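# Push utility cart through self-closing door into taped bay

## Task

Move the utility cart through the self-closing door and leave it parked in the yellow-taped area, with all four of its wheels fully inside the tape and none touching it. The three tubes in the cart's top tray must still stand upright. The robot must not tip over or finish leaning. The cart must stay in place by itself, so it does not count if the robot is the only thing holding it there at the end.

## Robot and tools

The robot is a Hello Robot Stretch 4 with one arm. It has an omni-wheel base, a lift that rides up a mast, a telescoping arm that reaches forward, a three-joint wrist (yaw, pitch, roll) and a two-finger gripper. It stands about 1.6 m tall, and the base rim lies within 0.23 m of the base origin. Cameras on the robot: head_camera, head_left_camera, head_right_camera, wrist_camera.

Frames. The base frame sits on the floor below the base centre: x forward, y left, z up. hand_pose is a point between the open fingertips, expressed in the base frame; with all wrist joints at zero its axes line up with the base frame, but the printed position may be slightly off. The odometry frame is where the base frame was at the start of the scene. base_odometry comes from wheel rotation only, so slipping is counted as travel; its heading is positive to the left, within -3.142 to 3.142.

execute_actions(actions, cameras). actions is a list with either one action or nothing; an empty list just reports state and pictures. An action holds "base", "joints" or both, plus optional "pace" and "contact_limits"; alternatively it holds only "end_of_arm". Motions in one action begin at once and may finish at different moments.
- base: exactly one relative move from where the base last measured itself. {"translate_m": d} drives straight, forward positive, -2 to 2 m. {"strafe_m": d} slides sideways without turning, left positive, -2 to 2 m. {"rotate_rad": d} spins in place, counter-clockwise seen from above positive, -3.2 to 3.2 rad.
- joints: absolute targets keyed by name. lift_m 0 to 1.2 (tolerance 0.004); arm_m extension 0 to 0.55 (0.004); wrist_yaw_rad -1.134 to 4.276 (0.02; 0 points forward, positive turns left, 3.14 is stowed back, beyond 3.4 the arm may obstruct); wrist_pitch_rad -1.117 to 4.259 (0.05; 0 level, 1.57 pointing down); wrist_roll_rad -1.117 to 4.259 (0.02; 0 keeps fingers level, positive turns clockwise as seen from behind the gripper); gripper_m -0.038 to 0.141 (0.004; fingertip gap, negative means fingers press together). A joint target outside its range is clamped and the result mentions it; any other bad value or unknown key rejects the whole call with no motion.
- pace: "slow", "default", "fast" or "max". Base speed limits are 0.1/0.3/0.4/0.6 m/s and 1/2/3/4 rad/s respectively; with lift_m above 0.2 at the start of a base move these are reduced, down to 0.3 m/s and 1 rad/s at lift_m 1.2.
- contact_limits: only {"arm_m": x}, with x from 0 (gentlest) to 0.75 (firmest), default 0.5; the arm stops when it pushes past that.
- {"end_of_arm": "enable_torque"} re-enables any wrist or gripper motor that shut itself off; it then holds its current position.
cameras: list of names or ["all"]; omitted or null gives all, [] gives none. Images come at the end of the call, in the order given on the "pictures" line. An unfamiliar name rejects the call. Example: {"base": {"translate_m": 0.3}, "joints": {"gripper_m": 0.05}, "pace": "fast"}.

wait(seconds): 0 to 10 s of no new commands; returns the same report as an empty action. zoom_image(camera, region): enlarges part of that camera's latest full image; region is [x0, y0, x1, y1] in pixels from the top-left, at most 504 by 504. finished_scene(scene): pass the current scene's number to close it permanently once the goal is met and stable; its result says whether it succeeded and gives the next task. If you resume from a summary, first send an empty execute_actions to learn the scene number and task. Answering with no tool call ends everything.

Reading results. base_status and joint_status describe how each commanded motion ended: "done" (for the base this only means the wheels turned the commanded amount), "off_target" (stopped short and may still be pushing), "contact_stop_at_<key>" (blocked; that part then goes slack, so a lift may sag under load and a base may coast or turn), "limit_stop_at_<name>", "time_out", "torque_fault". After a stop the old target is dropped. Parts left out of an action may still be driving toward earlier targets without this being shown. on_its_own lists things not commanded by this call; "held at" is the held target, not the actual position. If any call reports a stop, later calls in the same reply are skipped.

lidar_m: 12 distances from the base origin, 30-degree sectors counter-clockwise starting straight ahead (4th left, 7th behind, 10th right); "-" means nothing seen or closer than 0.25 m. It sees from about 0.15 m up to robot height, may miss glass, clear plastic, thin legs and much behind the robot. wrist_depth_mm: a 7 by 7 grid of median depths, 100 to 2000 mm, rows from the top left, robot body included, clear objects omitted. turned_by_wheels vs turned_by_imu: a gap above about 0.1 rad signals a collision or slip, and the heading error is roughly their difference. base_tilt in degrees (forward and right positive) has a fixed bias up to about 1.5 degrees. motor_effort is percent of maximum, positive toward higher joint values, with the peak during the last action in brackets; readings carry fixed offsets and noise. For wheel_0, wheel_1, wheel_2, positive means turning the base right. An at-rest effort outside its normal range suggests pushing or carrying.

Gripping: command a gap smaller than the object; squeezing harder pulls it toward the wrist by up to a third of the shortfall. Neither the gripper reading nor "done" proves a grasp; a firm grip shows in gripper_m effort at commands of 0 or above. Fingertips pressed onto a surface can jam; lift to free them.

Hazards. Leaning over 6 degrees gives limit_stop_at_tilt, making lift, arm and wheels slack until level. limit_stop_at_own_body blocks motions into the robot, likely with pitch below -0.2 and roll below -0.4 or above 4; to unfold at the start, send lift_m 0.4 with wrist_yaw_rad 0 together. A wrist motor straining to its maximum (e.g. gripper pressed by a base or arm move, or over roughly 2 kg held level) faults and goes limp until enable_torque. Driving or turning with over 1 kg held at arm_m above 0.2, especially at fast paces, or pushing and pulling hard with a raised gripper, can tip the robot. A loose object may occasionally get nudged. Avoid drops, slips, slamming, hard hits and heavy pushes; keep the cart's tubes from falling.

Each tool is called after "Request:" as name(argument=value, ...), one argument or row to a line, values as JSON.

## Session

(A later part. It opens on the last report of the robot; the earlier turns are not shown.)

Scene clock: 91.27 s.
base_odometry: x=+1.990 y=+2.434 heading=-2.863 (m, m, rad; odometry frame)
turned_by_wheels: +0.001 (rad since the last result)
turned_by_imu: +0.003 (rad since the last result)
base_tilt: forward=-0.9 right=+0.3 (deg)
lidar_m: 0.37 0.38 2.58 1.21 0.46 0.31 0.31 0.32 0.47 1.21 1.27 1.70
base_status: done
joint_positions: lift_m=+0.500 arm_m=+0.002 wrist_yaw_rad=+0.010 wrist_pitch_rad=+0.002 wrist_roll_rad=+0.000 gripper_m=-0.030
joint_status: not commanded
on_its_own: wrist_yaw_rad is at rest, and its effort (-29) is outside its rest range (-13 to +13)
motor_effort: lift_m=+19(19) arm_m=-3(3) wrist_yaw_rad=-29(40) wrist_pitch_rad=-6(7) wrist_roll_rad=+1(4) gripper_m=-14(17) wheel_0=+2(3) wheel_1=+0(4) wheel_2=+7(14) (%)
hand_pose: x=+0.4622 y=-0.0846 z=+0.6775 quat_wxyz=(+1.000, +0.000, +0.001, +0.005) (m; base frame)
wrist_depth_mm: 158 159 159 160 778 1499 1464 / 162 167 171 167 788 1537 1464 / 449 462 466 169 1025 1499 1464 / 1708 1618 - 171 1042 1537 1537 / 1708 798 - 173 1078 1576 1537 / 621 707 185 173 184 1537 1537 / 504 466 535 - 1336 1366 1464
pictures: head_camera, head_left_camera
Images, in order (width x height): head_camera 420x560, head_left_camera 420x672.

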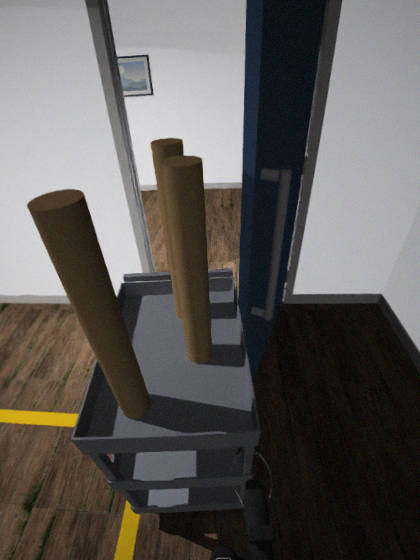

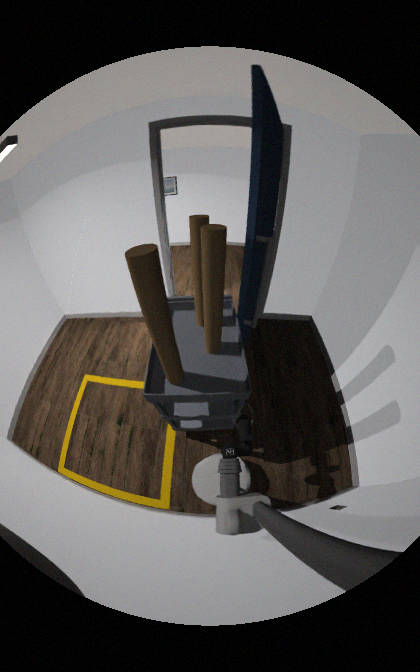

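Request:
execute_actions(
  actions=[
    {"base":{"rotate_rad":0.5},"pace":"slow"},
  ],
  cameras=[],
)

Request:
execute_actions(
  actions=[
    {"base":{"rotate_rad":0.5},"pace":"slow"},
  ],
  cameras=["head_left_camera"],
)

Request:
execute_actions(
  actions=[
    {"base":{"rotate_rad":0.5},"pace":"slow"},
  ],
  cameras=["head_camera","head_left_camera"],
)

Scene clock: 97.67 s.
base_odometry: x=+1.990 y=+2.434 heading=-2.363 (m, m, rad; odometry frame)
turned_by_wheels: +0.500 (rad since the last result)
turned_by_imu: +0.494 (rad since the last result)
base_tilt: forward=-0.9 right=+0.2 (deg)
lidar_m: 0.36 0.61 1.32 0.46 0.34 0.31 0.33 0.44 1.22 1.27 1.74 0.41
base_status: done
joint_positions: lift_m=+0.500 arm_m=+0.002 wrist_yaw_rad=+0.002 wrist_pitch_rad=+0.003 wrist_roll_rad=+0.000 gripper_m=-0.030
joint_status: not commanded
motor_effort: lift_m=+19(19) arm_m=-3(3) wrist_yaw_rad=-8(68) wrist_pitch_rad=-8(8) wrist_roll_rad=-1(0) gripper_m=-13(16) wheel_0=-2(15) wheel_1=-1(6) wheel_2=+0(14) (%)
hand_pose: x=+0.4614 y=-0.0868 z=+0.6774 quat_wxyz=(+1.000, +0.000, +0.001, +0.001) (m; base frame)
wrist_depth_mm: - 241 175 143 174 281 525 / 370 241 190 150 193 283 521 / 436 466 473 153 449 418 521 / 442 - - 154 1708 - 530 / - - - 156 1661 - 539 / 1618 569 183 156 184 647 539 / 427 477 530 - 539 415 549
pictures: none
No camera images: the call's "cameras" was empty. Leave "cameras" out to get every camera's image.

Scene clock: 99.37 s.
base_odometry: x=+1.990 y=+2.434 heading=-1.864 (m, m, rad; odometry frame)
turned_by_wheels: +0.500 (rad since the last result)
turned_by_imu: +0.495 (rad since the last result)
base_tilt: forward=-0.8 right=+0.3 (deg)
lidar_m: 0.39 1.44 0.47 0.33 0.31 0.33 0.44 1.17 1.25 1.68 0.63 0.41
base_status: done
joint_positions: lift_m=+0.500 arm_m=+0.002 wrist_yaw_rad=+0.002 wrist_pitch_rad=+0.002 wrist_roll_rad=+0.000 gripper_m=-0.030
joint_status: not commanded
motor_effort: lift_m=+19(19) arm_m=-3(3) wrist_yaw_rad=-8(27) wrist_pitch_rad=-6(9) wrist_roll_rad=-1(2) gripper_m=-12(19) wheel_0=-1(12) wheel_1=-3(6) wheel_2=+0(9) (%)
hand_pose: x=+0.4614 y=-0.0869 z=+0.6776 quat_wxyz=(+1.000, +0.000, +0.001, +0.001) (m; base frame)
wrist_depth_mm: 1983 - - 159 164 170 - / 1921 - - 167 167 174 177 / - - - 169 439 413 394 / - - - 171 - 1808 1464 / 1983 - - 172 - 1808 1464 / 1921 - 183 173 185 676 683 / 1430 1397 1537 - 544 473 521
pictures: head_left_camera
Images, in order (width x height): head_left_camera 420x672.

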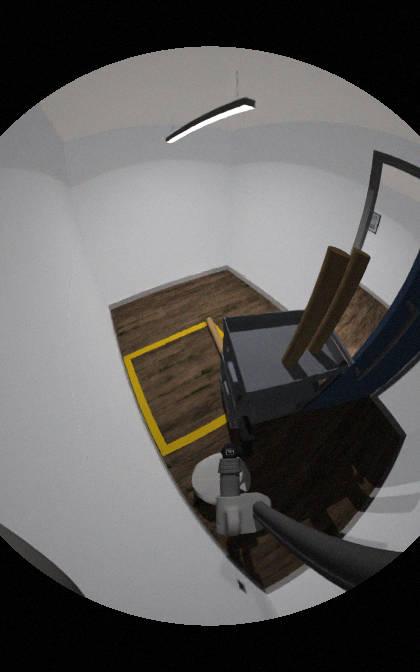

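Scene clock: 101.07 s.
base_odometry: x=+1.990 y=+2.434 heading=-1.364 (m, m, rad; odometry frame)
turned_by_wheels: +0.500 (rad since the last result)
turned_by_imu: +0.495 (rad since the last result)
base_tilt: forward=-0.7 right=+0.3 (deg)
lidar_m: 0.37 0.48 0.33 0.30 0.33 0.45 1.11 1.25 1.67 0.58 0.40 0.37
base_status: done
joint_positions: lift_m=+0.500 arm_m=+0.002 wrist_yaw_rad=+0.001 wrist_pitch_rad=+0.002 wrist_roll_rad=+0.000 gripper_m=-0.030
joint_status: not commanded
motor_effort: lift_m=+19(19) arm_m=-3(3) wrist_yaw_rad=-5(41) wrist_pitch_rad=-5(7) wrist_roll_rad=+1(1) gripper_m=-14(19) wheel_0=-3(15) wheel_1=-1(7) wheel_2=+1(10) (%)
hand_pose: x=+0.4614 y=-0.0871 z=+0.6776 quat_wxyz=(+1.000, +0.000, +0.001, +0.001) (m; base frame)
wrist_depth_mm: 615 931 1983 157 139 124 - / 621 946 1983 164 167 161 176 / 634 946 - 169 - 415 - / 640 960 - 171 - - - / 634 960 - 172 - - - / 627 891 183 173 184 549 - / 627 809 1464 - 488 473 492
pictures: head_camera, head_left_camera
Images, in order (width x height): head_camera 420x560, head_left_camera 420x672.

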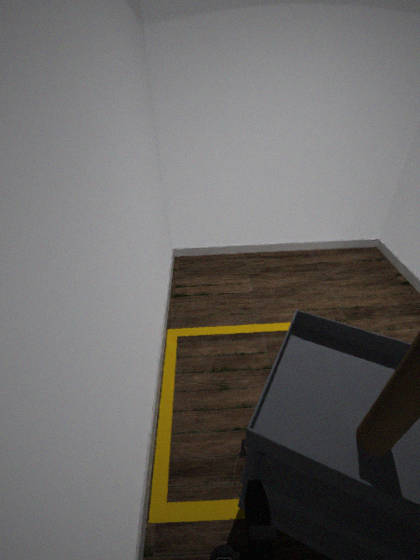

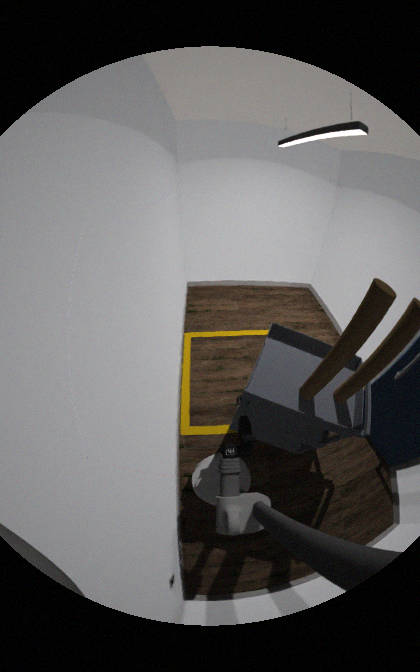

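Request:
execute_actions(
  actions=[
    {"joints":{"gripper_m":0.1}},
  ],
  cameras=[],
)

Request:
execute_actions(
  actions=[
    {"base":{"translate_m":-0.35}},
  ],
  cameras=[],
)

Request:
execute_actions(
  actions=[
    {"base":{"strafe_m":-0.42},"joints":{"wrist_yaw_rad":3.14}},
  ],
  cameras=[],
)

Request:
execute_actions(
  actions=[
    {"base":{"translate_m":0.7},"pace":"slow"},
  ],
  cameras=["head_camera","head_left_camera"],
)

Scene clock: 108.20 s.
base_odometry: x=+1.990 y=+2.434 heading=-1.364 (m, m, rad; odometry frame)
turned_by_wheels: +0.000 (rad since the last result)
turned_by_imu: -0.002 (rad since the last result)
base_tilt: forward=-0.9 right=+0.3 (deg)
lidar_m: 0.38 0.49 0.33 0.30 0.32 0.45 1.09 1.27 1.67 0.58 0.40 0.37
base_status: not commanded
joint_positions: lift_m=+0.500 arm_m=+0.002 wrist_yaw_rad=+0.000 wrist_pitch_rad=+0.002 wrist_roll_rad=+0.000 gripper_m=+0.100
joint_status: all done
motor_effort: lift_m=+19(19) arm_m=-3(3) wrist_yaw_rad=-1(3) wrist_pitch_rad=-6(5) wrist_roll_rad=+1(2) gripper_m=-1(14) wheel_0=-2(3) wheel_1=-1(2) wheel_2=+0(0) (%)
hand_pose: x=+0.4613 y=-0.0875 z=+0.6776 quat_wxyz=(+1.000, +0.000, +0.001, +0.000) (m; base frame)
wrist_depth_mm: 615 917 - 159 140 125 - / 627 946 - 167 168 161 177 / 634 960 - 171 - 418 - / 634 960 - 173 - - - / 634 960 1808 174 - - - / 627 891 1576 173 500 544 - / 627 842 1464 - 492 500 492
pictures: none
No camera images: the call's "cameras" was empty. Leave "cameras" out to get every camera's image.

Scene clock: 110.83 s.
base_odometry: x=+1.918 y=+2.776 heading=-1.364 (m, m, rad; odometry frame)
turned_by_wheels: +0.000 (rad since the last result)
turned_by_imu: +0.000 (rad since the last result)
base_tilt: forward=-0.9 right=+0.4 (deg)
lidar_m: 0.70 0.45 0.32 0.29 0.31 0.42 0.86 0.90 1.19 1.78 0.74 0.69
base_status: done
joint_positions: lift_m=+0.500 arm_m=+0.002 wrist_yaw_rad=+0.000 wrist_pitch_rad=+0.002 wrist_roll_rad=+0.000 gripper_m=+0.100
joint_status: not commanded
motor_effort: lift_m=+19(19) arm_m=-3(3) wrist_yaw_rad=-1(0) wrist_pitch_rad=-5(6) wrist_roll_rad=+0(0) gripper_m=-3(4) wheel_0=+0(7) wheel_1=-1(6) wheel_2=-1(4) (%)
hand_pose: x=+0.4613 y=-0.0875 z=+0.6776 quat_wxyz=(+1.000, +0.000, +0.001, +0.000) (m; base frame)
wrist_depth_mm: 585 878 1863 - - - 466 / 603 891 1921 - 462 404 373 / 603 904 1983 - 477 427 394 / 609 917 1983 - - - - / 603 904 1708 - - - - / 603 842 1499 539 469 668 707 / 597 798 1430 - 459 415 394
pictures: none
No camera images: the call's "cameras" was empty. Leave "cameras" out to get every camera's image.

Scene clock: 113.57 s.
base_odometry: x=+1.507 y=+2.690 heading=-1.364 (m, m, rad; odometry frame)
turned_by_wheels: +0.000 (rad since the last result)
turned_by_imu: -0.001 (rad since the last result)
base_tilt: forward=-0.8 right=+0.4 (deg)
lidar_m: 0.52 0.68 0.76 0.70 0.74 0.91 0.86 0.86 1.14 1.36 1.41 0.49
base_status: done
joint_positions: lift_m=+0.500 arm_m=+0.002 wrist_yaw_rad=+3.139 wrist_pitch_rad=+0.002 wrist_roll_rad=+0.000 gripper_m=+0.100
joint_status: all done
motor_effort: lift_m=+19(19) arm_m=-3(3) wrist_yaw_rad=+0(5) wrist_pitch_rad=-6(6) wrist_roll_rad=+1(1) gripper_m=-1(2) wheel_0=-1(8) wheel_1=+0(9) wheel_2=+0(0) (%)
hand_pose: x=-0.1155 y=+0.0880 z=+0.6776 quat_wxyz=(+0.001, -0.001, +0.000, +1.000) (m; base frame)
wrist_depth_mm: - 119 136 976 976 976 931 / - 110 137 976 991 991 917 / - 118 150 991 976 1008 904 / 141 140 991 991 991 1008 904 / 224 991 991 1008 1008 1025 904 / 223 991 991 1008 1008 1025 917 / 222 1008 1008 - 1025 1025 917
pictures: none
No camera images: the call's "cameras" was empty. Leave "cameras" out to get every camera's image.

Scene clock: 121.87 s.
base_odometry: x=+1.651 y=+2.005 heading=-1.364 (m, m, rad; odometry frame)
turned_by_wheels: +0.000 (rad since the last result)
turned_by_imu: -0.004 (rad since the last result)
base_tilt: forward=-0.9 right=+0.4 (deg)
lidar_m: 0.25 0.25 0.25 0.75 0.76 1.02 1.53 1.60 1.42 1.26 0.39 0.25
base_status: done
joint_positions: lift_m=+0.500 arm_m=+0.002 wrist_yaw_rad=+3.140 wrist_pitch_rad=+0.002 wrist_roll_rad=+0.000 gripper_m=+0.100
joint_status: not commanded
motor_effort: lift_m=+19(19) arm_m=-3(3) wrist_yaw_rad=+0(1) wrist_pitch_rad=-6(6) wrist_roll_rad=+1(0) gripper_m=-2(3) wheel_0=+3(6) wheel_1=+2(4) wheel_2=-2(10) (%)
hand_pose: x=-0.1155 y=+0.0880 z=+0.6776 quat_wxyz=(+0.001, -0.001, +0.000, +1.000) (m; base frame)
wrist_depth_mm: - 119 136 1661 1708 1366 991 / - 110 137 1661 1708 1397 976 / - 118 150 1708 1708 1397 946 / 141 140 1708 1708 1708 1397 960 / 224 1708 1756 1708 1756 1397 946 / 223 1708 1708 1756 1756 1182 976 / 221 1397 1499 - 1576 1255 991
pictures: head_camera, head_left_camera
Images, in order (width x height): head_camera 420x560, head_left_camera 420x672.

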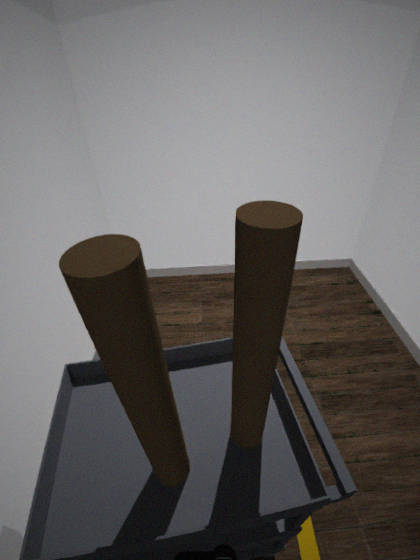

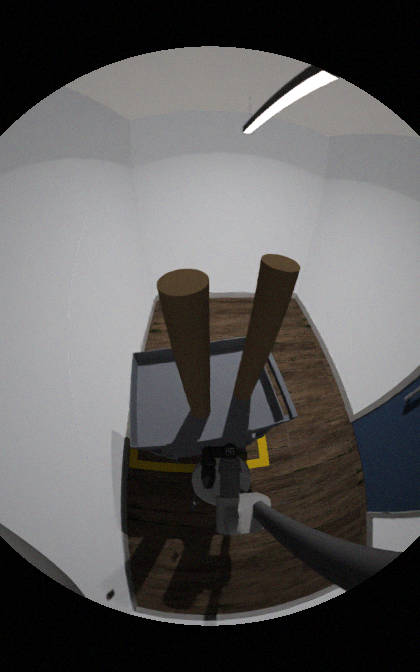

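Cart seems inside. Go around to the tube.

Request:
execute_actions(
  actions=[
    {"base":{"strafe_m":-0.7}},
  ],
  cameras=[],
)

Request:
execute_actions(
  actions=[
    {"base":{"translate_m":1.0},"joints":{"wrist_pitch_rad":1.57}},
  ],
  cameras=[],
)

Request:
execute_actions(
  actions=[
    {"base":{"rotate_rad":1.6},"joints":{"wrist_yaw_rad":0,"gripper_m":0.14}},
  ],
)

Scene clock: 130.33 s.
base_odometry: x=+0.966 y=+1.861 heading=-1.363 (m, m, rad; odometry frame)
turned_by_wheels: +0.000 (rad since the last result)
turned_by_imu: -0.002 (rad since the last result)
base_tilt: forward=-0.9 right=+0.4 (deg)
lidar_m: 2.09 0.66 0.50 0.80 1.48 1.61 1.50 0.99 0.67 0.62 0.59 0.86
base_status: done
joint_positions: lift_m=+0.500 arm_m=+0.002 wrist_yaw_rad=+3.140 wrist_pitch_rad=+0.002 wrist_roll_rad=+0.000 gripper_m=+0.100
joint_status: not commanded
motor_effort: lift_m=+19(19) arm_m=-3(3) wrist_yaw_rad=-1(0) wrist_pitch_rad=-6(6) wrist_roll_rad=+0(2) gripper_m=-5(6) wheel_0=+1(10) wheel_1=+1(8) wheel_2=+1(2) (%)
hand_pose: x=-0.1155 y=+0.0880 z=+0.6776 quat_wxyz=(+0.001, -0.001, +0.000, +1.000) (m; base frame)
wrist_depth_mm: - 119 136 1661 1618 1661 1708 / - 110 137 1661 1661 1661 1708 / - 118 150 1661 1661 1661 1708 / 141 140 1661 1661 1661 1708 1708 / 224 1661 1661 1708 1708 1708 1756 / 224 1499 1661 1708 1708 1708 1756 / 222 1336 1537 - 1537 1430 1499
pictures: none
No camera images: the call's "cameras" was empty. Leave "cameras" out to get every camera's image.

Scene clock: 135.17 s.
base_odometry: x=+1.172 y=+0.882 heading=-1.363 (m, m, rad; odometry frame)
turned_by_wheels: +0.000 (rad since the last result)
turned_by_imu: -0.004 (rad since the last result)
base_tilt: forward=-0.9 right=+0.3 (deg)
lidar_m: 1.20 1.25 1.61 1.50 0.58 0.67 2.51 0.88 0.62 0.57 0.59 0.79
base_status: done
joint_positions: lift_m=+0.500 arm_m=+0.002 wrist_yaw_rad=+3.140 wrist_pitch_rad=+1.570 wrist_roll_rad=+0.000 gripper_m=+0.100
joint_status: all done
motor_effort: lift_m=+18(19) arm_m=-3(3) wrist_yaw_rad=-1(0) wrist_pitch_rad=-1(4) wrist_roll_rad=+1(1) gripper_m=+0(5) wheel_0=-1(6) wheel_1=+0(6) wheel_2=+1(6) (%)
hand_pose: x=+0.1728 y=+0.0874 z=+0.3897 quat_wxyz=(+0.001, -0.707, +0.001, +0.707) (m; base frame)
wrist_depth_mm: 615 399 397 394 394 603 603 / 621 402 399 397 399 609 585 / 627 404 404 402 404 615 559 / 627 410 407 404 621 615 554 / 634 634 410 621 627 621 544 / 640 640 627 634 627 621 627 / 647 640 634 - 634 627 627
pictures: none
No camera images: the call's "cameras" was empty. Leave "cameras" out to get every camera's image.

Scene clock: 137.60 s.
base_odometry: x=+1.172 y=+0.882 heading=+0.237 (m, m, rad; odometry frame)
turned_by_wheels: +1.600 (rad since the last result)
turned_by_imu: +1.592 (rad since the last result)
base_tilt: forward=-0.8 right=+0.4 (deg)
lidar_m: 1.50 0.58 0.67 2.51 0.87 0.60 0.57 0.60 0.81 1.21 1.27 1.58
base_status: done
joint_positions: lift_m=+0.500 arm_m=+0.002 wrist_yaw_rad=+0.001 wrist_pitch_rad=+1.570 wrist_roll_rad=+0.000 gripper_m=+0.140
joint_status: all done
motor_effort: lift_m=+19(19) arm_m=-3(3) wrist_yaw_rad=-4(10) wrist_pitch_rad=+0(0) wrist_roll_rad=+2(1) gripper_m=-3(3) wheel_0=-1(6) wheel_1=+1(5) wheel_2=+1(4) (%)
hand_pose: x=+0.1731 y=-0.0874 z=+0.3897 quat_wxyz=(+0.707, +0.000, +0.707, +0.000) (m; base frame)
wrist_depth_mm: 615 615 609 609 544 603 603 / 615 621 615 615 603 609 603 / 621 627 621 615 621 615 609 / 634 627 436 621 615 615 615 / 634 415 410 407 627 627 621 / 640 415 413 410 410 621 627 / 647 418 415 - 634 634 627
pictures: head_camera, head_left_camera, head_right_camera, wrist_camera
Images, in order (width x height): head_camera 420x560, head_left_camera 420x672, head_right_camera 420x672, wrist_camera 616x392.

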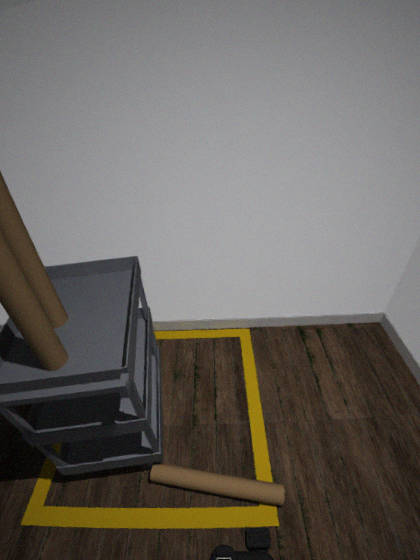

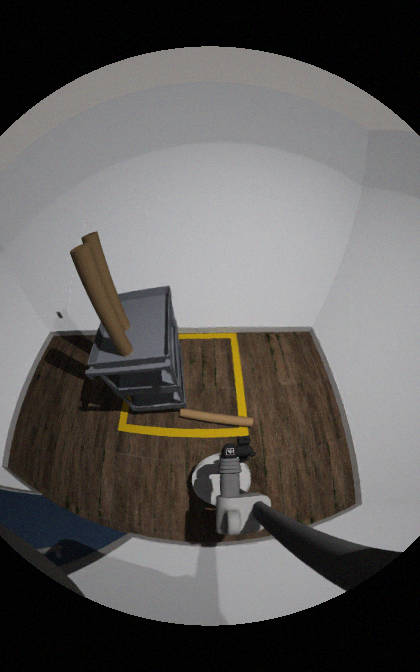

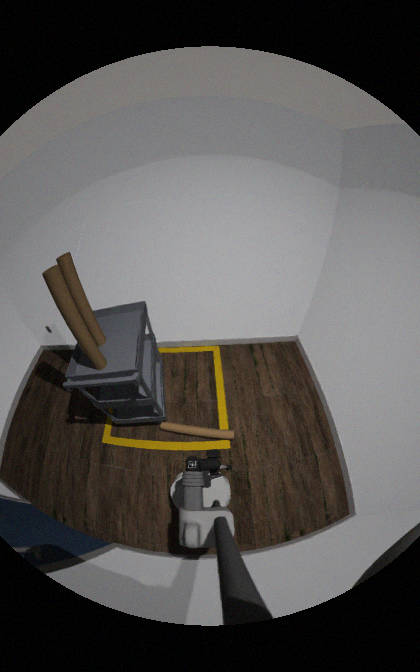

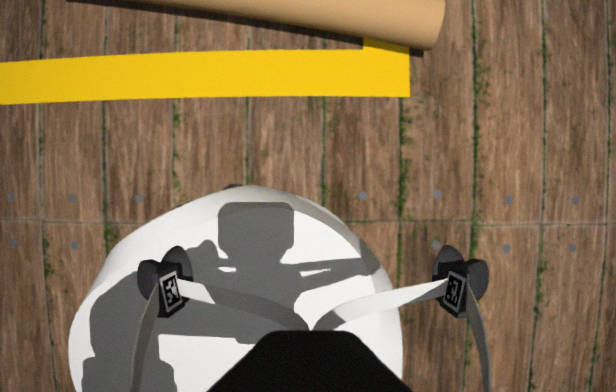

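Request:
execute_actions(
  actions=[
    {"joints":{"arm_m":0.39,"wrist_roll_rad":1.75,"lift_m":0.3}},
  ],
  cameras=["wrist_camera","head_camera"],
)

Scene clock: 144.43 s.
base_odometry: x=+1.172 y=+0.882 heading=+0.237 (m, m, rad; odometry frame)
turned_by_wheels: +0.000 (rad since the last result)
turned_by_imu: -0.002 (rad since the last result)
base_tilt: forward=-0.9 right=+0.3 (deg)
lidar_m: 1.51 0.57 0.70 2.53 0.87 0.60 0.58 0.60 0.81 1.22 1.26 1.59
base_status: not commanded
joint_positions: lift_m=+0.300 arm_m=+0.389 wrist_yaw_rad=+0.000 wrist_pitch_rad=+1.570 wrist_roll_rad=+1.749 gripper_m=+0.140
joint_status: all done
motor_effort: lift_m=+16(17) arm_m=+5(5) wrist_yaw_rad=-2(4) wrist_pitch_rad=+1(1) wrist_roll_rad=+0(6) gripper_m=+1(1) wheel_0=+0(1) wheel_1=+1(1) wheel_2=+1(1) (%)
hand_pose: x=+0.5603 y=-0.0874 z=+0.1899 quat_wxyz=(+0.454, +0.543, +0.453, -0.542) (m; base frame)
wrist_depth_mm: 410 410 410 413 410 413 415 / 413 413 413 413 338 415 415 / 413 415 415 413 338 418 418 / 415 418 415 421 340 418 418 / 418 418 418 418 342 421 421 / 421 421 421 359 340 424 424 / 424 424 424 - 424 427 427
pictures: head_camera, wrist_camera
Images, in order (width x height): head_camera 420x560, wrist_camera 616x392.

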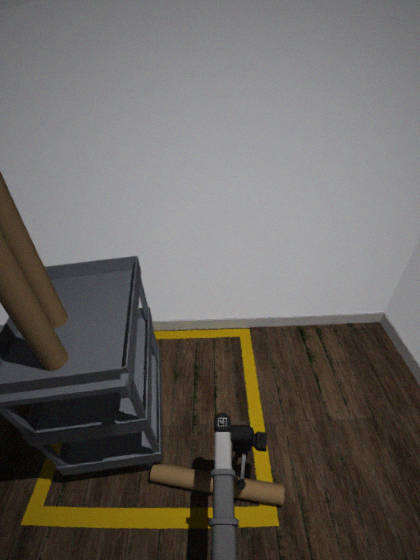

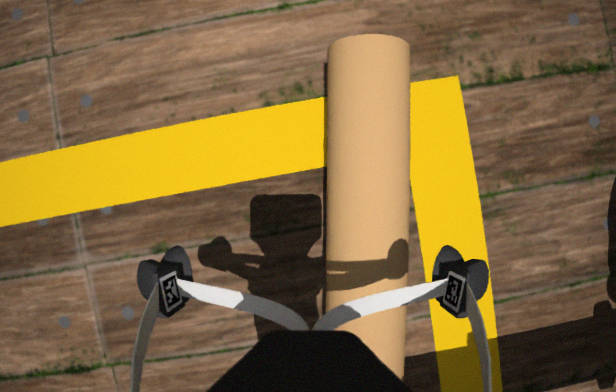

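Request:
execute_actions(
  actions=[
    {"joints":{"arm_m":0.335}},
  ],
  cameras=[],
)

Request:
execute_actions(
  actions=[
    {"joints":{"lift_m":0.135}},
  ],
  cameras=[],
)

Request:
execute_actions(
  actions=[
    {"joints":{"gripper_m":0.03}},
  ],
  cameras=["wrist_camera"],
)

Request:
execute_actions(
  actions=[
    {"joints":{"lift_m":1.15},"base":{"strafe_m":-0.3}},
  ],
  cameras=[],
)

Request:
execute_actions(
  actions=[
    {"joints":{"wrist_pitch_rad":0}},
  ],
  cameras=[],
)

Request:
execute_actions(
  actions=[
    {"joints":{"wrist_roll_rad":0,"arm_m":0.01},"base":{"translate_m":0.75}},
  ],
  cameras=[],
)

Request:
execute_actions(
  actions=[
    {"base":{"rotate_rad":1.4},"pace":"slow"},
  ],
)

Scene clock: 153.27 s.
base_odometry: x=+1.172 y=+0.882 heading=+0.237 (m, m, rad; odometry frame)
turned_by_wheels: +0.000 (rad since the last result)
turned_by_imu: -0.001 (rad since the last result)
base_tilt: forward=-0.8 right=+0.5 (deg)
lidar_m: 1.51 0.57 0.69 2.52 0.88 0.60 0.58 0.60 0.82 1.19 1.26 1.58
base_status: not commanded
joint_positions: lift_m=+0.300 arm_m=+0.336 wrist_yaw_rad=+0.000 wrist_pitch_rad=+1.570 wrist_roll_rad=+1.750 gripper_m=+0.140
joint_status: all done
motor_effort: lift_m=+17(17) arm_m=-5(5) wrist_yaw_rad=-2(3) wrist_pitch_rad=+1(0) wrist_roll_rad=+0(1) gripper_m=+0(2) wheel_0=-1(1) wheel_1=+1(1) wheel_2=+1(1) (%)
hand_pose: x=+0.5071 y=-0.0874 z=+0.1899 quat_wxyz=(+0.454, +0.543, +0.453, -0.542) (m; base frame)
wrist_depth_mm: 410 413 413 413 413 413 413 / 413 413 413 336 413 418 415 / 413 413 413 340 415 415 418 / 418 415 415 338 415 421 421 / 418 418 421 342 421 421 424 / 421 421 424 338 424 424 424 / 421 424 421 - 424 424 427
pictures: none
No camera images: the call's "cameras" was empty. Leave "cameras" out to get every camera's image.

Scene clock: 155.03 s.
base_odometry: x=+1.172 y=+0.882 heading=+0.237 (m, m, rad; odometry frame)
turned_by_wheels: +0.000 (rad since the last result)
turned_by_imu: -0.001 (rad since the last result)
base_tilt: forward=-0.8 right=+0.5 (deg)
lidar_m: 1.51 0.57 0.69 2.53 0.86 0.61 0.57 0.60 0.79 1.22 1.27 1.58
base_status: not commanded
joint_positions: lift_m=+0.135 arm_m=+0.336 wrist_yaw_rad=+0.000 wrist_pitch_rad=+1.570 wrist_roll_rad=+1.750 gripper_m=+0.140
joint_status: all done
motor_effort: lift_m=+17(16) arm_m=-5(5) wrist_yaw_rad=-2(3) wrist_pitch_rad=+0(0) wrist_roll_rad=+2(1) gripper_m=+1(3) wheel_0=+0(1) wheel_1=+1(1) wheel_2=+1(1) (%)
hand_pose: x=+0.5071 y=-0.0874 z=+0.0249 quat_wxyz=(+0.454, +0.543, +0.453, -0.542) (m; base frame)
wrist_depth_mm: 246 247 247 167 189 248 248 / 248 248 248 168 189 250 250 / 248 249 250 169 190 251 252 / 250 251 251 169 192 252 253 / 252 252 252 171 196 252 254 / 253 253 253 170 189 254 255 / 254 255 255 - 255 255 256
pictures: none
No camera images: the call's "cameras" was empty. Leave "cameras" out to get every camera's image.

Scene clock: 157.13 s.
base_odometry: x=+1.172 y=+0.882 heading=+0.237 (m, m, rad; odometry frame)
turned_by_wheels: +0.000 (rad since the last result)
turned_by_imu: -0.001 (rad since the last result)
base_tilt: forward=-0.9 right=+0.4 (deg)
lidar_m: 1.51 0.58 0.69 2.52 0.88 0.60 0.57 0.61 0.83 1.22 1.27 0.51
base_status: not commanded
joint_positions: lift_m=+0.135 arm_m=+0.336 wrist_yaw_rad=+0.000 wrist_pitch_rad=+1.571 wrist_roll_rad=+1.750 gripper_m=+0.030
joint_status: all done
motor_effort: lift_m=+18(17) arm_m=-5(5) wrist_yaw_rad=-2(2) wrist_pitch_rad=-2(6) wrist_roll_rad=+1(0) gripper_m=-17(20) wheel_0=-1(0) wheel_1=+1(1) wheel_2=+1(1) (%)
hand_pose: x=+0.5067 y=-0.0874 z=+0.0248 quat_wxyz=(+0.453, +0.543, +0.453, -0.543) (m; base frame)
wrist_depth_mm: 245 246 246 147 247 248 248 / 246 247 247 148 248 249 250 / 248 248 248 150 249 250 251 / 249 250 249 151 250 251 253 / 251 250 196 153 193 253 254 / 252 252 182 154 179 253 254 / 253 254 253 - 254 254 256
pictures: wrist_camera
Images, in order (width x height): wrist_camera 616x392.

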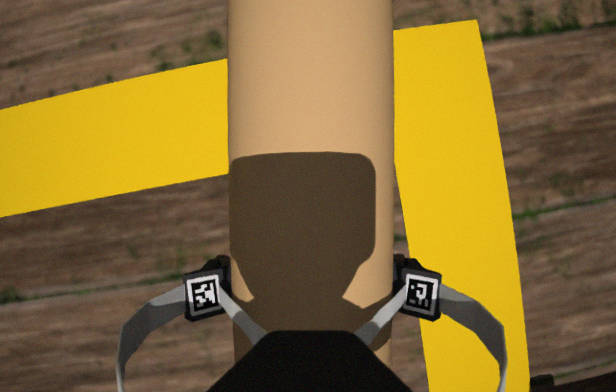

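Scene clock: 161.80 s.
base_odometry: x=+1.242 y=+0.591 heading=+0.237 (m, m, rad; odometry frame)
turned_by_wheels: +0.000 (rad since the last result)
turned_by_imu: -0.001 (rad since the last result)
base_tilt: forward=-0.9 right=+0.3 (deg)
lidar_m: 0.45 0.48 0.77 2.56 0.86 0.61 0.57 0.60 0.80 0.92 0.94 0.46
base_status: done
joint_positions: lift_m=+1.150 arm_m=+0.336 wrist_yaw_rad=+0.000 wrist_pitch_rad=+1.570 wrist_roll_rad=+1.750 gripper_m=+0.030
joint_status: all done
motor_effort: lift_m=+23(23) arm_m=-5(5) wrist_yaw_rad=-2(2) wrist_pitch_rad=-1(2) wrist_roll_rad=+3(0) gripper_m=-23(19) wheel_0=+0(9) wheel_1=+1(10) wheel_2=+1(2) (%)
hand_pose: x=+0.5069 y=-0.0874 z=+1.0394 quat_wxyz=(+0.454, +0.543, +0.453, -0.542) (m; base frame)
wrist_depth_mm: 1281 1255 - - - 1281 1281 / 1255 1281 - - - 1281 1255 / 1281 1281 - - - 1281 1281 / 1281 1281 112 - 111 1078 1308 / 1281 1281 130 107 122 1078 1308 / 1308 1281 182 123 166 1336 1308 / 1308 1308 1308 - 1308 1308 1336
pictures: none
No camera images: the call's "cameras" was empty. Leave "cameras" out to get every camera's image.

Scene clock: 163.70 s.
base_odometry: x=+1.242 y=+0.591 heading=+0.237 (m, m, rad; odometry frame)
turned_by_wheels: +0.000 (rad since the last result)
turned_by_imu: -0.001 (rad since the last result)
base_tilt: forward=-0.8 right=+0.3 (deg)
lidar_m: 0.65 0.81 0.75 2.57 0.88 0.61 0.58 0.60 0.80 0.90 0.95 0.66
base_status: not commanded
joint_positions: lift_m=+1.150 arm_m=+0.336 wrist_yaw_rad=+0.000 wrist_pitch_rad=+0.010 wrist_roll_rad=+1.747 gripper_m=+0.030
joint_status: all done
on_its_own: wrist_pitch_rad is at rest, and its effort (-29) is outside its rest range (-23 to +23)
motor_effort: lift_m=+22(23) arm_m=-5(5) wrist_yaw_rad=-3(4) wrist_pitch_rad=-29(40) wrist_roll_rad=+8(11) gripper_m=-18(18) wheel_0=+1(0) wheel_1=+1(1) wheel_2=+1(1) (%)
hand_pose: x=+0.7952 y=-0.0873 z=+1.3251 quat_wxyz=(+0.642, +0.767, +0.003, -0.004) (m; base frame)
wrist_depth_mm: 976 960 - - 991 991 976 / 976 976 - - 115 991 991 / 976 976 106 102 114 991 991 / 976 991 117 108 125 1008 1008 / 976 976 143 120 140 991 1008 / 976 976 183 133 158 1008 1008 / 976 976 991 - 1008 1025 1025
pictures: none
No camera images: the call's "cameras" was empty. Leave "cameras" out to get every camera's image.

Scene clock: 167.70 s.
base_odometry: x=+1.971 y=+0.767 heading=+0.237 (m, m, rad; odometry frame)
turned_by_wheels: +0.000 (rad since the last result)
turned_by_imu: -0.003 (rad since the last result)
base_tilt: forward=-0.9 right=+0.3 (deg)
lidar_m: 0.35 0.78 0.66 0.57 0.59 1.42 1.34 1.34 0.95 0.89 0.93 0.38
base_status: done
joint_positions: lift_m=+1.150 arm_m=+0.011 wrist_yaw_rad=+0.000 wrist_pitch_rad=+0.009 wrist_roll_rad=+0.001 gripper_m=+0.030
joint_status: all done
on_its_own: wrist_pitch_rad is at rest, and its effort (-25) is outside its rest range (-23 to +23)
motor_effort: lift_m=+23(23) arm_m=-5(4) wrist_yaw_rad=-2(1) wrist_pitch_rad=-25(29) wrist_roll_rad=-2(4) gripper_m=-17(16) wheel_0=+1(7) wheel_1=+0(5) wheel_2=+0(11) (%)
hand_pose: x=+0.4703 y=-0.0874 z=+1.3254 quat_wxyz=(+1.000, +0.000, +0.004, +0.000) (m; base frame)
wrist_depth_mm: 535 535 132 127 535 530 530 / 544 535 137 131 539 539 535 / 544 544 144 134 539 544 544 / 549 554 152 138 544 549 549 / 559 559 169 142 192 554 554 / 569 564 179 147 181 554 559 / 569 569 569 - 564 564 564
pictures: none
No camera images: the call's "cameras" was empty. Leave "cameras" out to get every camera's image.

Scene clock: 170.40 s.
base_odometry: x=+1.971 y=+0.767 heading=+1.637 (m, m, rad; odometry frame)
turned_by_wheels: +1.400 (rad since the last result)
turned_by_imu: +1.392 (rad since the last result)
base_tilt: forward=-0.8 right=+0.4 (deg)
lidar_m: 0.35 0.57 1.49 1.34 1.34 1.03 0.91 0.91 0.88 0.77 0.77 0.39
base_status: done
joint_positions: lift_m=+1.150 arm_m=+0.011 wrist_yaw_rad=+0.000 wrist_pitch_rad=+0.009 wrist_roll_rad=+0.000 gripper_m=+0.030
joint_status: not commanded
on_its_own: wrist_pitch_rad is at rest, and its effort (-25) is outside its rest range (-23 to +23)
motor_effort: lift_m=+22(23) arm_m=-5(5) wrist_yaw_rad=-3(2) wrist_pitch_rad=-25(25) wrist_roll_rad=-3(2) gripper_m=-18(19) wheel_0=+0(5) wheel_1=+1(3) wheel_2=-1(2) (%)
hand_pose: x=+0.4703 y=-0.0874 z=+1.3254 quat_wxyz=(+1.000, +0.000, +0.004, +0.000) (m; base frame)
wrist_depth_mm: - - 132 127 1430 1008 788 / - - 137 131 1430 1025 768 / - - 144 135 1308 1025 778 / - 574 153 138 1336 1025 778 / - 585 169 142 192 1025 788 / - 574 180 147 181 917 778 / - 603 - - 1430 1008 778
pictures: head_camera, head_left_camera, head_right_camera, wrist_camera
Images, in order (width x height): head_camera 420x560, head_left_camera 420x672, head_right_camera 420x672, wrist_camera 616x392.

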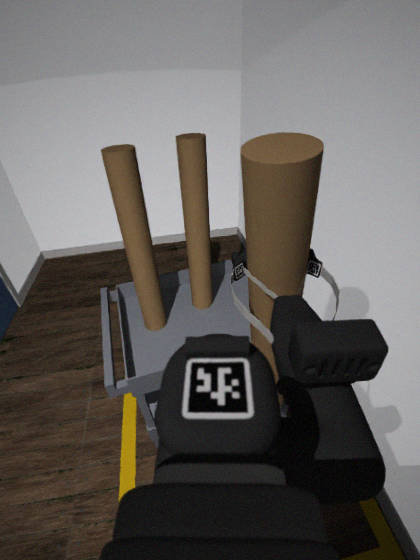

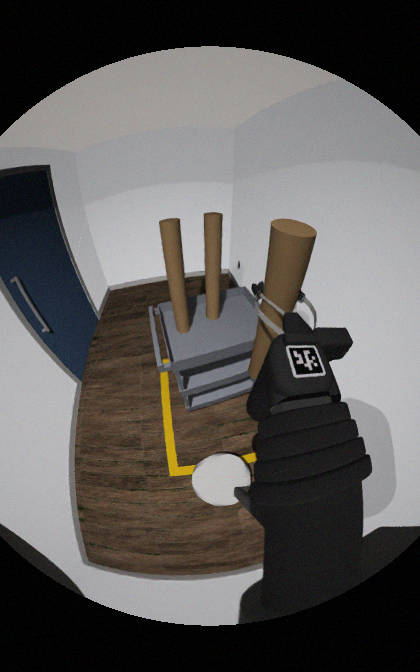

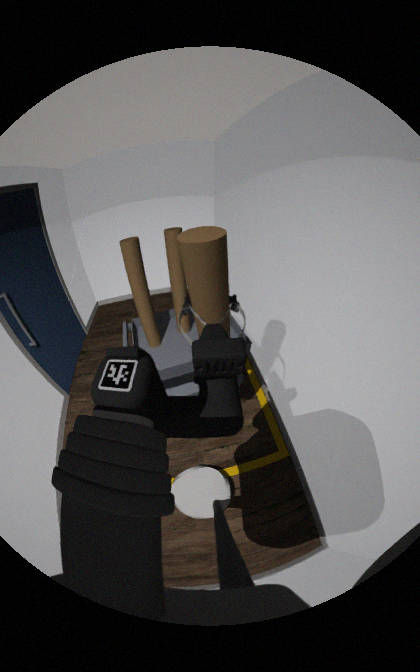

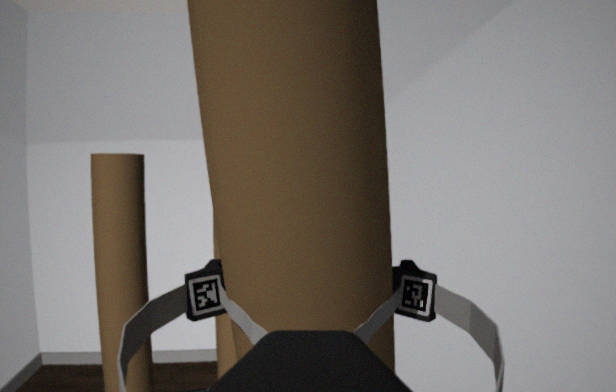

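Request:
execute_actions(
  actions=[
    {"joints":{"lift_m":1.2,"wrist_pitch_rad":0.13,"wrist_roll_rad":0.05},"base":{"strafe_m":-0.07}},
  ],
  cameras=[],
)

Request:
execute_actions(
  actions=[
    {"joints":{"arm_m":0.42},"pace":"slow"},
  ],
  cameras=["head_left_camera"],
)

Request:
execute_actions(
  actions=[
    {"joints":{"lift_m":1.07},"pace":"slow"},
  ],
)

Scene clock: 174.70 s.
base_odometry: x=+2.041 y=+0.771 heading=+1.637 (m, m, rad; odometry frame)
turned_by_wheels: +0.000 (rad since the last result)
turned_by_imu: -0.001 (rad since the last result)
base_tilt: forward=-1.0 right=+0.3 (deg)
lidar_m: 0.36 0.61 1.57 1.39 1.41 1.01 0.90 0.88 0.79 0.69 0.70 0.40
base_status: done
joint_positions: lift_m=+1.199 arm_m=+0.011 wrist_yaw_rad=+0.000 wrist_pitch_rad=+0.138 wrist_roll_rad=+0.050 gripper_m=+0.030
joint_status: all done
motor_effort: lift_m=+23(26) arm_m=-5(5) wrist_yaw_rad=-2(4) wrist_pitch_rad=-22(26) wrist_roll_rad=+0(5) gripper_m=-14(17) wheel_0=+0(9) wheel_1=+0(7) wheel_2=+0(1) (%)
hand_pose: x=+0.4675 y=-0.0874 z=+1.3374 quat_wxyz=(+0.997, +0.025, +0.069, -0.002) (m; base frame)
wrist_depth_mm: - - 131 123 1098 866 668 / - - 137 127 1138 891 676 / - - 144 131 1160 917 691 / 574 - 153 136 1182 931 699 / - - 186 141 192 946 707 / - 615 181 145 181 854 715 / - 654 750 - 1366 960 732
pictures: none
No camera images: the call's "cameras" was empty. Leave "cameras" out to get every camera's image.

Scene clock: 180.07 s.
base_odometry: x=+2.041 y=+0.771 heading=+1.637 (m, m, rad; odometry frame)
turned_by_wheels: +0.000 (rad since the last result)
turned_by_imu: -0.002 (rad since the last result)
base_tilt: forward=-0.8 right=+0.4 (deg)
lidar_m: 0.60 0.59 1.59 1.40 1.40 1.04 0.90 0.90 0.80 0.69 0.70 0.75
base_status: not commanded
joint_positions: lift_m=+1.199 arm_m=+0.419 wrist_yaw_rad=+0.000 wrist_pitch_rad=+0.138 wrist_roll_rad=+0.050 gripper_m=+0.030
joint_status: all done
motor_effort: lift_m=+23(23) arm_m=+5(2) wrist_yaw_rad=-2(3) wrist_pitch_rad=-23(23) wrist_roll_rad=-3(3) gripper_m=-15(19) wheel_0=+0(0) wheel_1=+0(1) wheel_2=+0(0) (%)
hand_pose: x=+0.8758 y=-0.0874 z=+1.3374 quat_wxyz=(+0.997, +0.025, +0.069, -0.002) (m; base frame)
wrist_depth_mm: 1983 1983 131 123 946 750 574 / 1983 - 136 127 991 768 580 / - - 144 131 1008 788 591 / 265 - 154 136 1025 798 603 / 270 - 186 141 193 820 609 / 272 312 181 145 181 732 615 / 278 - - - 1160 831 627
pictures: head_left_camera
Images, in order (width x height): head_left_camera 420x672.

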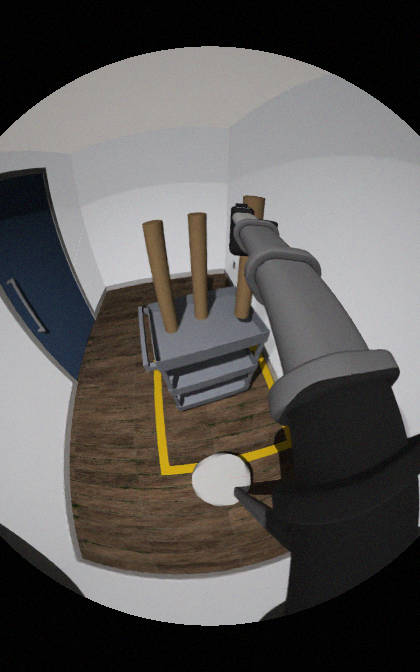

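Scene clock: 181.97 s.
base_odometry: x=+2.041 y=+0.771 heading=+1.637 (m, m, rad; odometry frame)
turned_by_wheels: +0.000 (rad since the last result)
turned_by_imu: -0.001 (rad since the last result)
base_tilt: forward=-0.9 right=+0.4 (deg)
lidar_m: 0.61 0.58 1.57 1.39 1.38 1.03 0.88 0.88 0.79 0.70 0.69 0.75
base_status: not commanded
joint_positions: lift_m=+1.071 arm_m=+0.419 wrist_yaw_rad=+0.000 wrist_pitch_rad=+0.108 wrist_roll_rad=+0.050 gripper_m=+0.030
joint_status: all done
on_its_own: wrist_pitch_rad is at rest, and its effort (+64) is outside its rest range (-23 to +23)
motor_effort: lift_m=+7(22) arm_m=+5(5) wrist_yaw_rad=-2(1) wrist_pitch_rad=+64(64) wrist_roll_rad=+1(2) gripper_m=-14(13) wheel_0=+1(1) wheel_1=+0(0) wheel_2=+0(0) (%)
hand_pose: x=+0.8769 y=-0.0874 z=+1.2181 quat_wxyz=(+0.998, +0.025, +0.054, -0.001) (m; base frame)
wrist_depth_mm: 258 - 140 129 946 741 580 / 260 - 145 132 976 768 580 / 264 - 152 135 1025 778 597 / 266 - 162 139 1008 798 603 / 268 - 195 143 192 798 603 / 270 317 177 146 180 715 609 / 273 - - - 1160 809 621
pictures: head_camera, head_left_camera, head_right_camera, wrist_camera
Images, in order (width x height): head_camera 420x560, head_left_camera 420x672, head_right_camera 420x672, wrist_camera 616x392.

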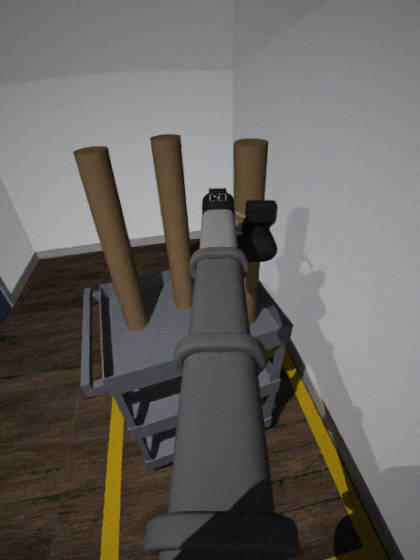

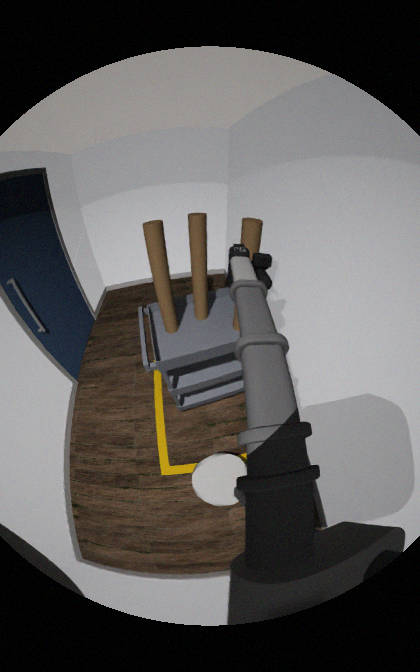

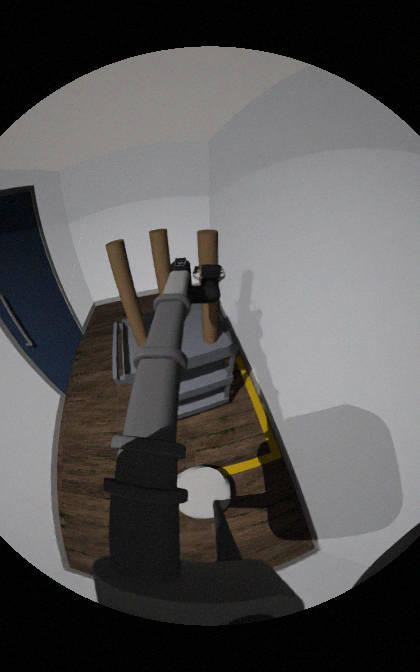

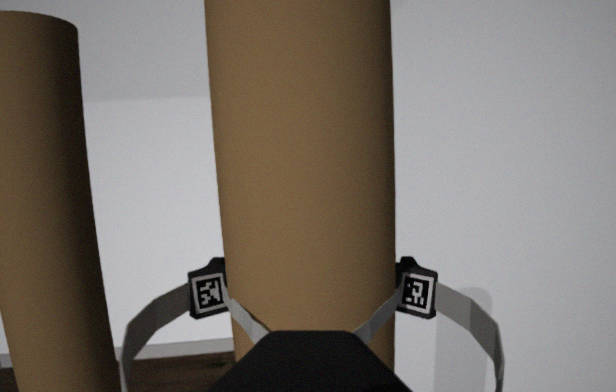

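Request:
execute_actions(
  actions=[
    {"joints":{"gripper_m":0.14,"lift_m":1.078},"pace":"slow"},
  ],
  cameras=[],
)

Request:
execute_actions(
  actions=[
    {"joints":{"arm_m":0.01},"base":{"strafe_m":0}},
  ],
  cameras=[],
)

Request:
execute_actions(
  actions=[
    {"joints":{"lift_m":0.45,"wrist_pitch_rad":0,"wrist_roll_rad":0},"base":{"strafe_m":-0.17}},
  ],
)

Scene clock: 193.57 s.
base_odometry: x=+2.041 y=+0.771 heading=+1.637 (m, m, rad; odometry frame)
turned_by_wheels: +0.000 (rad since the last result)
turned_by_imu: -0.003 (rad since the last result)
base_tilt: forward=-0.8 right=+0.3 (deg)
lidar_m: 0.59 0.59 1.57 1.39 1.39 1.04 0.88 0.88 0.79 0.67 0.70 0.74
base_status: not commanded
joint_positions: lift_m=+1.078 arm_m=+0.419 wrist_yaw_rad=+0.000 wrist_pitch_rad=+0.132 wrist_roll_rad=+0.050 gripper_m=+0.140
joint_status: all done
motor_effort: lift_m=+16(16) arm_m=+4(4) wrist_yaw_rad=-1(0) wrist_pitch_rad=-6(64) wrist_roll_rad=-2(1) gripper_m=+1(18) wheel_0=+1(1) wheel_1=+0(0) wheel_2=+0(0) (%)
hand_pose: x=+0.8761 y=-0.0876 z=+1.2185 quat_wxyz=(+0.998, +0.025, +0.066, -0.002) (m; base frame)
wrist_depth_mm: 258 - - 145 946 750 574 / 260 - - 149 976 768 574 / 263 - - 153 180 788 591 / 266 - - 157 182 798 603 / 268 - - 161 188 723 609 / 272 315 - 164 184 699 609 / 277 1160 - - 1160 788 627
pictures: none
No camera images: the call's "cameras" was empty. Leave "cameras" out to get every camera's image.

Scene clock: 195.87 s.
base_odometry: x=+2.041 y=+0.771 heading=+1.637 (m, m, rad; odometry frame)
turned_by_wheels: +0.000 (rad since the last result)
turned_by_imu: -0.001 (rad since the last result)
base_tilt: forward=-1.0 right=+0.4 (deg)
lidar_m: 0.61 0.61 1.57 1.37 1.40 1.01 0.89 0.87 0.80 0.68 0.70 0.74
base_status: done
joint_positions: lift_m=+1.078 arm_m=+0.011 wrist_yaw_rad=+0.000 wrist_pitch_rad=+0.132 wrist_roll_rad=+0.050 gripper_m=+0.140
joint_status: all done
motor_effort: lift_m=+16(16) arm_m=-5(7) wrist_yaw_rad=-2(0) wrist_pitch_rad=-7(7) wrist_roll_rad=-1(1) gripper_m=+0(3) wheel_0=+0(1) wheel_1=+0(0) wheel_2=+0(1) (%)
hand_pose: x=+0.4677 y=-0.0874 z=+1.2184 quat_wxyz=(+0.998, +0.025, +0.066, -0.002) (m; base frame)
wrist_depth_mm: - - - - 1397 866 668 / 549 - - 554 1430 891 676 / 554 - - 574 1499 917 683 / 569 - 715 591 1499 917 699 / - - 715 609 1576 842 707 / - 609 715 603 1430 842 707 / 768 634 759 - 1430 904 732
pictures: none
No camera images: the call's "cameras" was empty. Leave "cameras" out to get every camera's image.

Scene clock: 199.23 s.
base_odometry: x=+2.211 y=+0.783 heading=+1.637 (m, m, rad; odometry frame)
turned_by_wheels: +0.000 (rad since the last result)
turned_by_imu: -0.001 (rad since the last result)
base_tilt: forward=-0.9 right=+0.3 (deg)
lidar_m: 0.66 0.66 0.74 1.55 1.57 0.96 0.85 0.85 0.61 0.51 0.53 0.65
base_status: done
joint_positions: lift_m=+0.450 arm_m=+0.011 wrist_yaw_rad=+0.000 wrist_pitch_rad=+0.002 wrist_roll_rad=+0.001 gripper_m=+0.140
joint_status: all done
motor_effort: lift_m=+16(17) arm_m=-5(5) wrist_yaw_rad=-2(2) wrist_pitch_rad=-7(11) wrist_roll_rad=-1(2) gripper_m=+1(0) wheel_0=+0(8) wheel_1=+2(8) wheel_2=+0(2) (%)
hand_pose: x=+0.4703 y=-0.0874 z=+0.6277 quat_wxyz=(+1.000, +0.000, +0.001, +0.000) (m; base frame)
wrist_depth_mm: 399 430 462 1863 1042 640 500 / 410 433 462 1618 1060 654 492 / - - - 1863 1078 661 496 / - - - 1921 1078 661 500 / 809 854 904 1661 1060 591 500 / 418 436 466 504 976 585 496 / 421 459 917 - 946 615 496
pictures: head_camera, head_left_camera, head_right_camera, wrist_camera
Images, in order (width x height): head_camera 420x560, head_left_camera 420x672, head_right_camera 420x672, wrist_camera 616x392.

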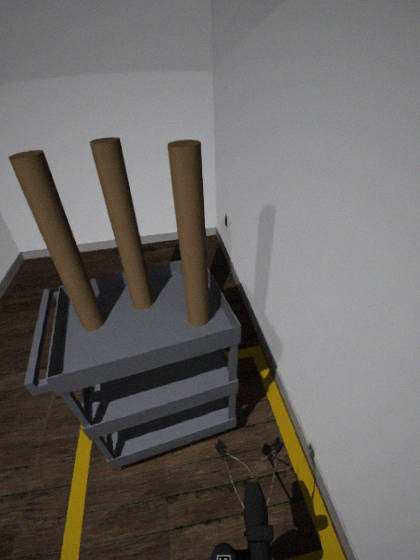

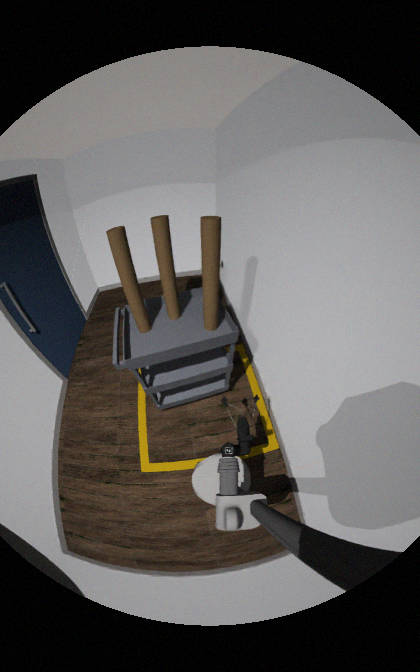

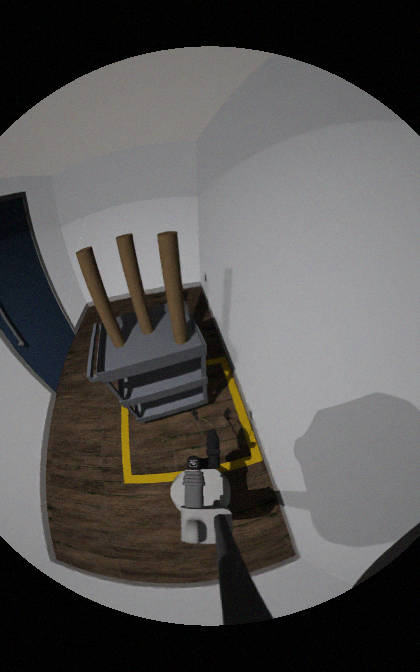

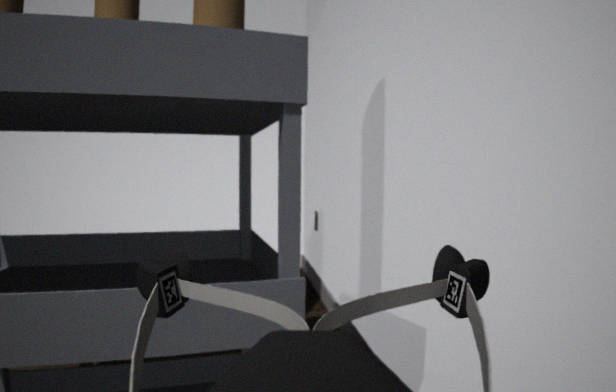

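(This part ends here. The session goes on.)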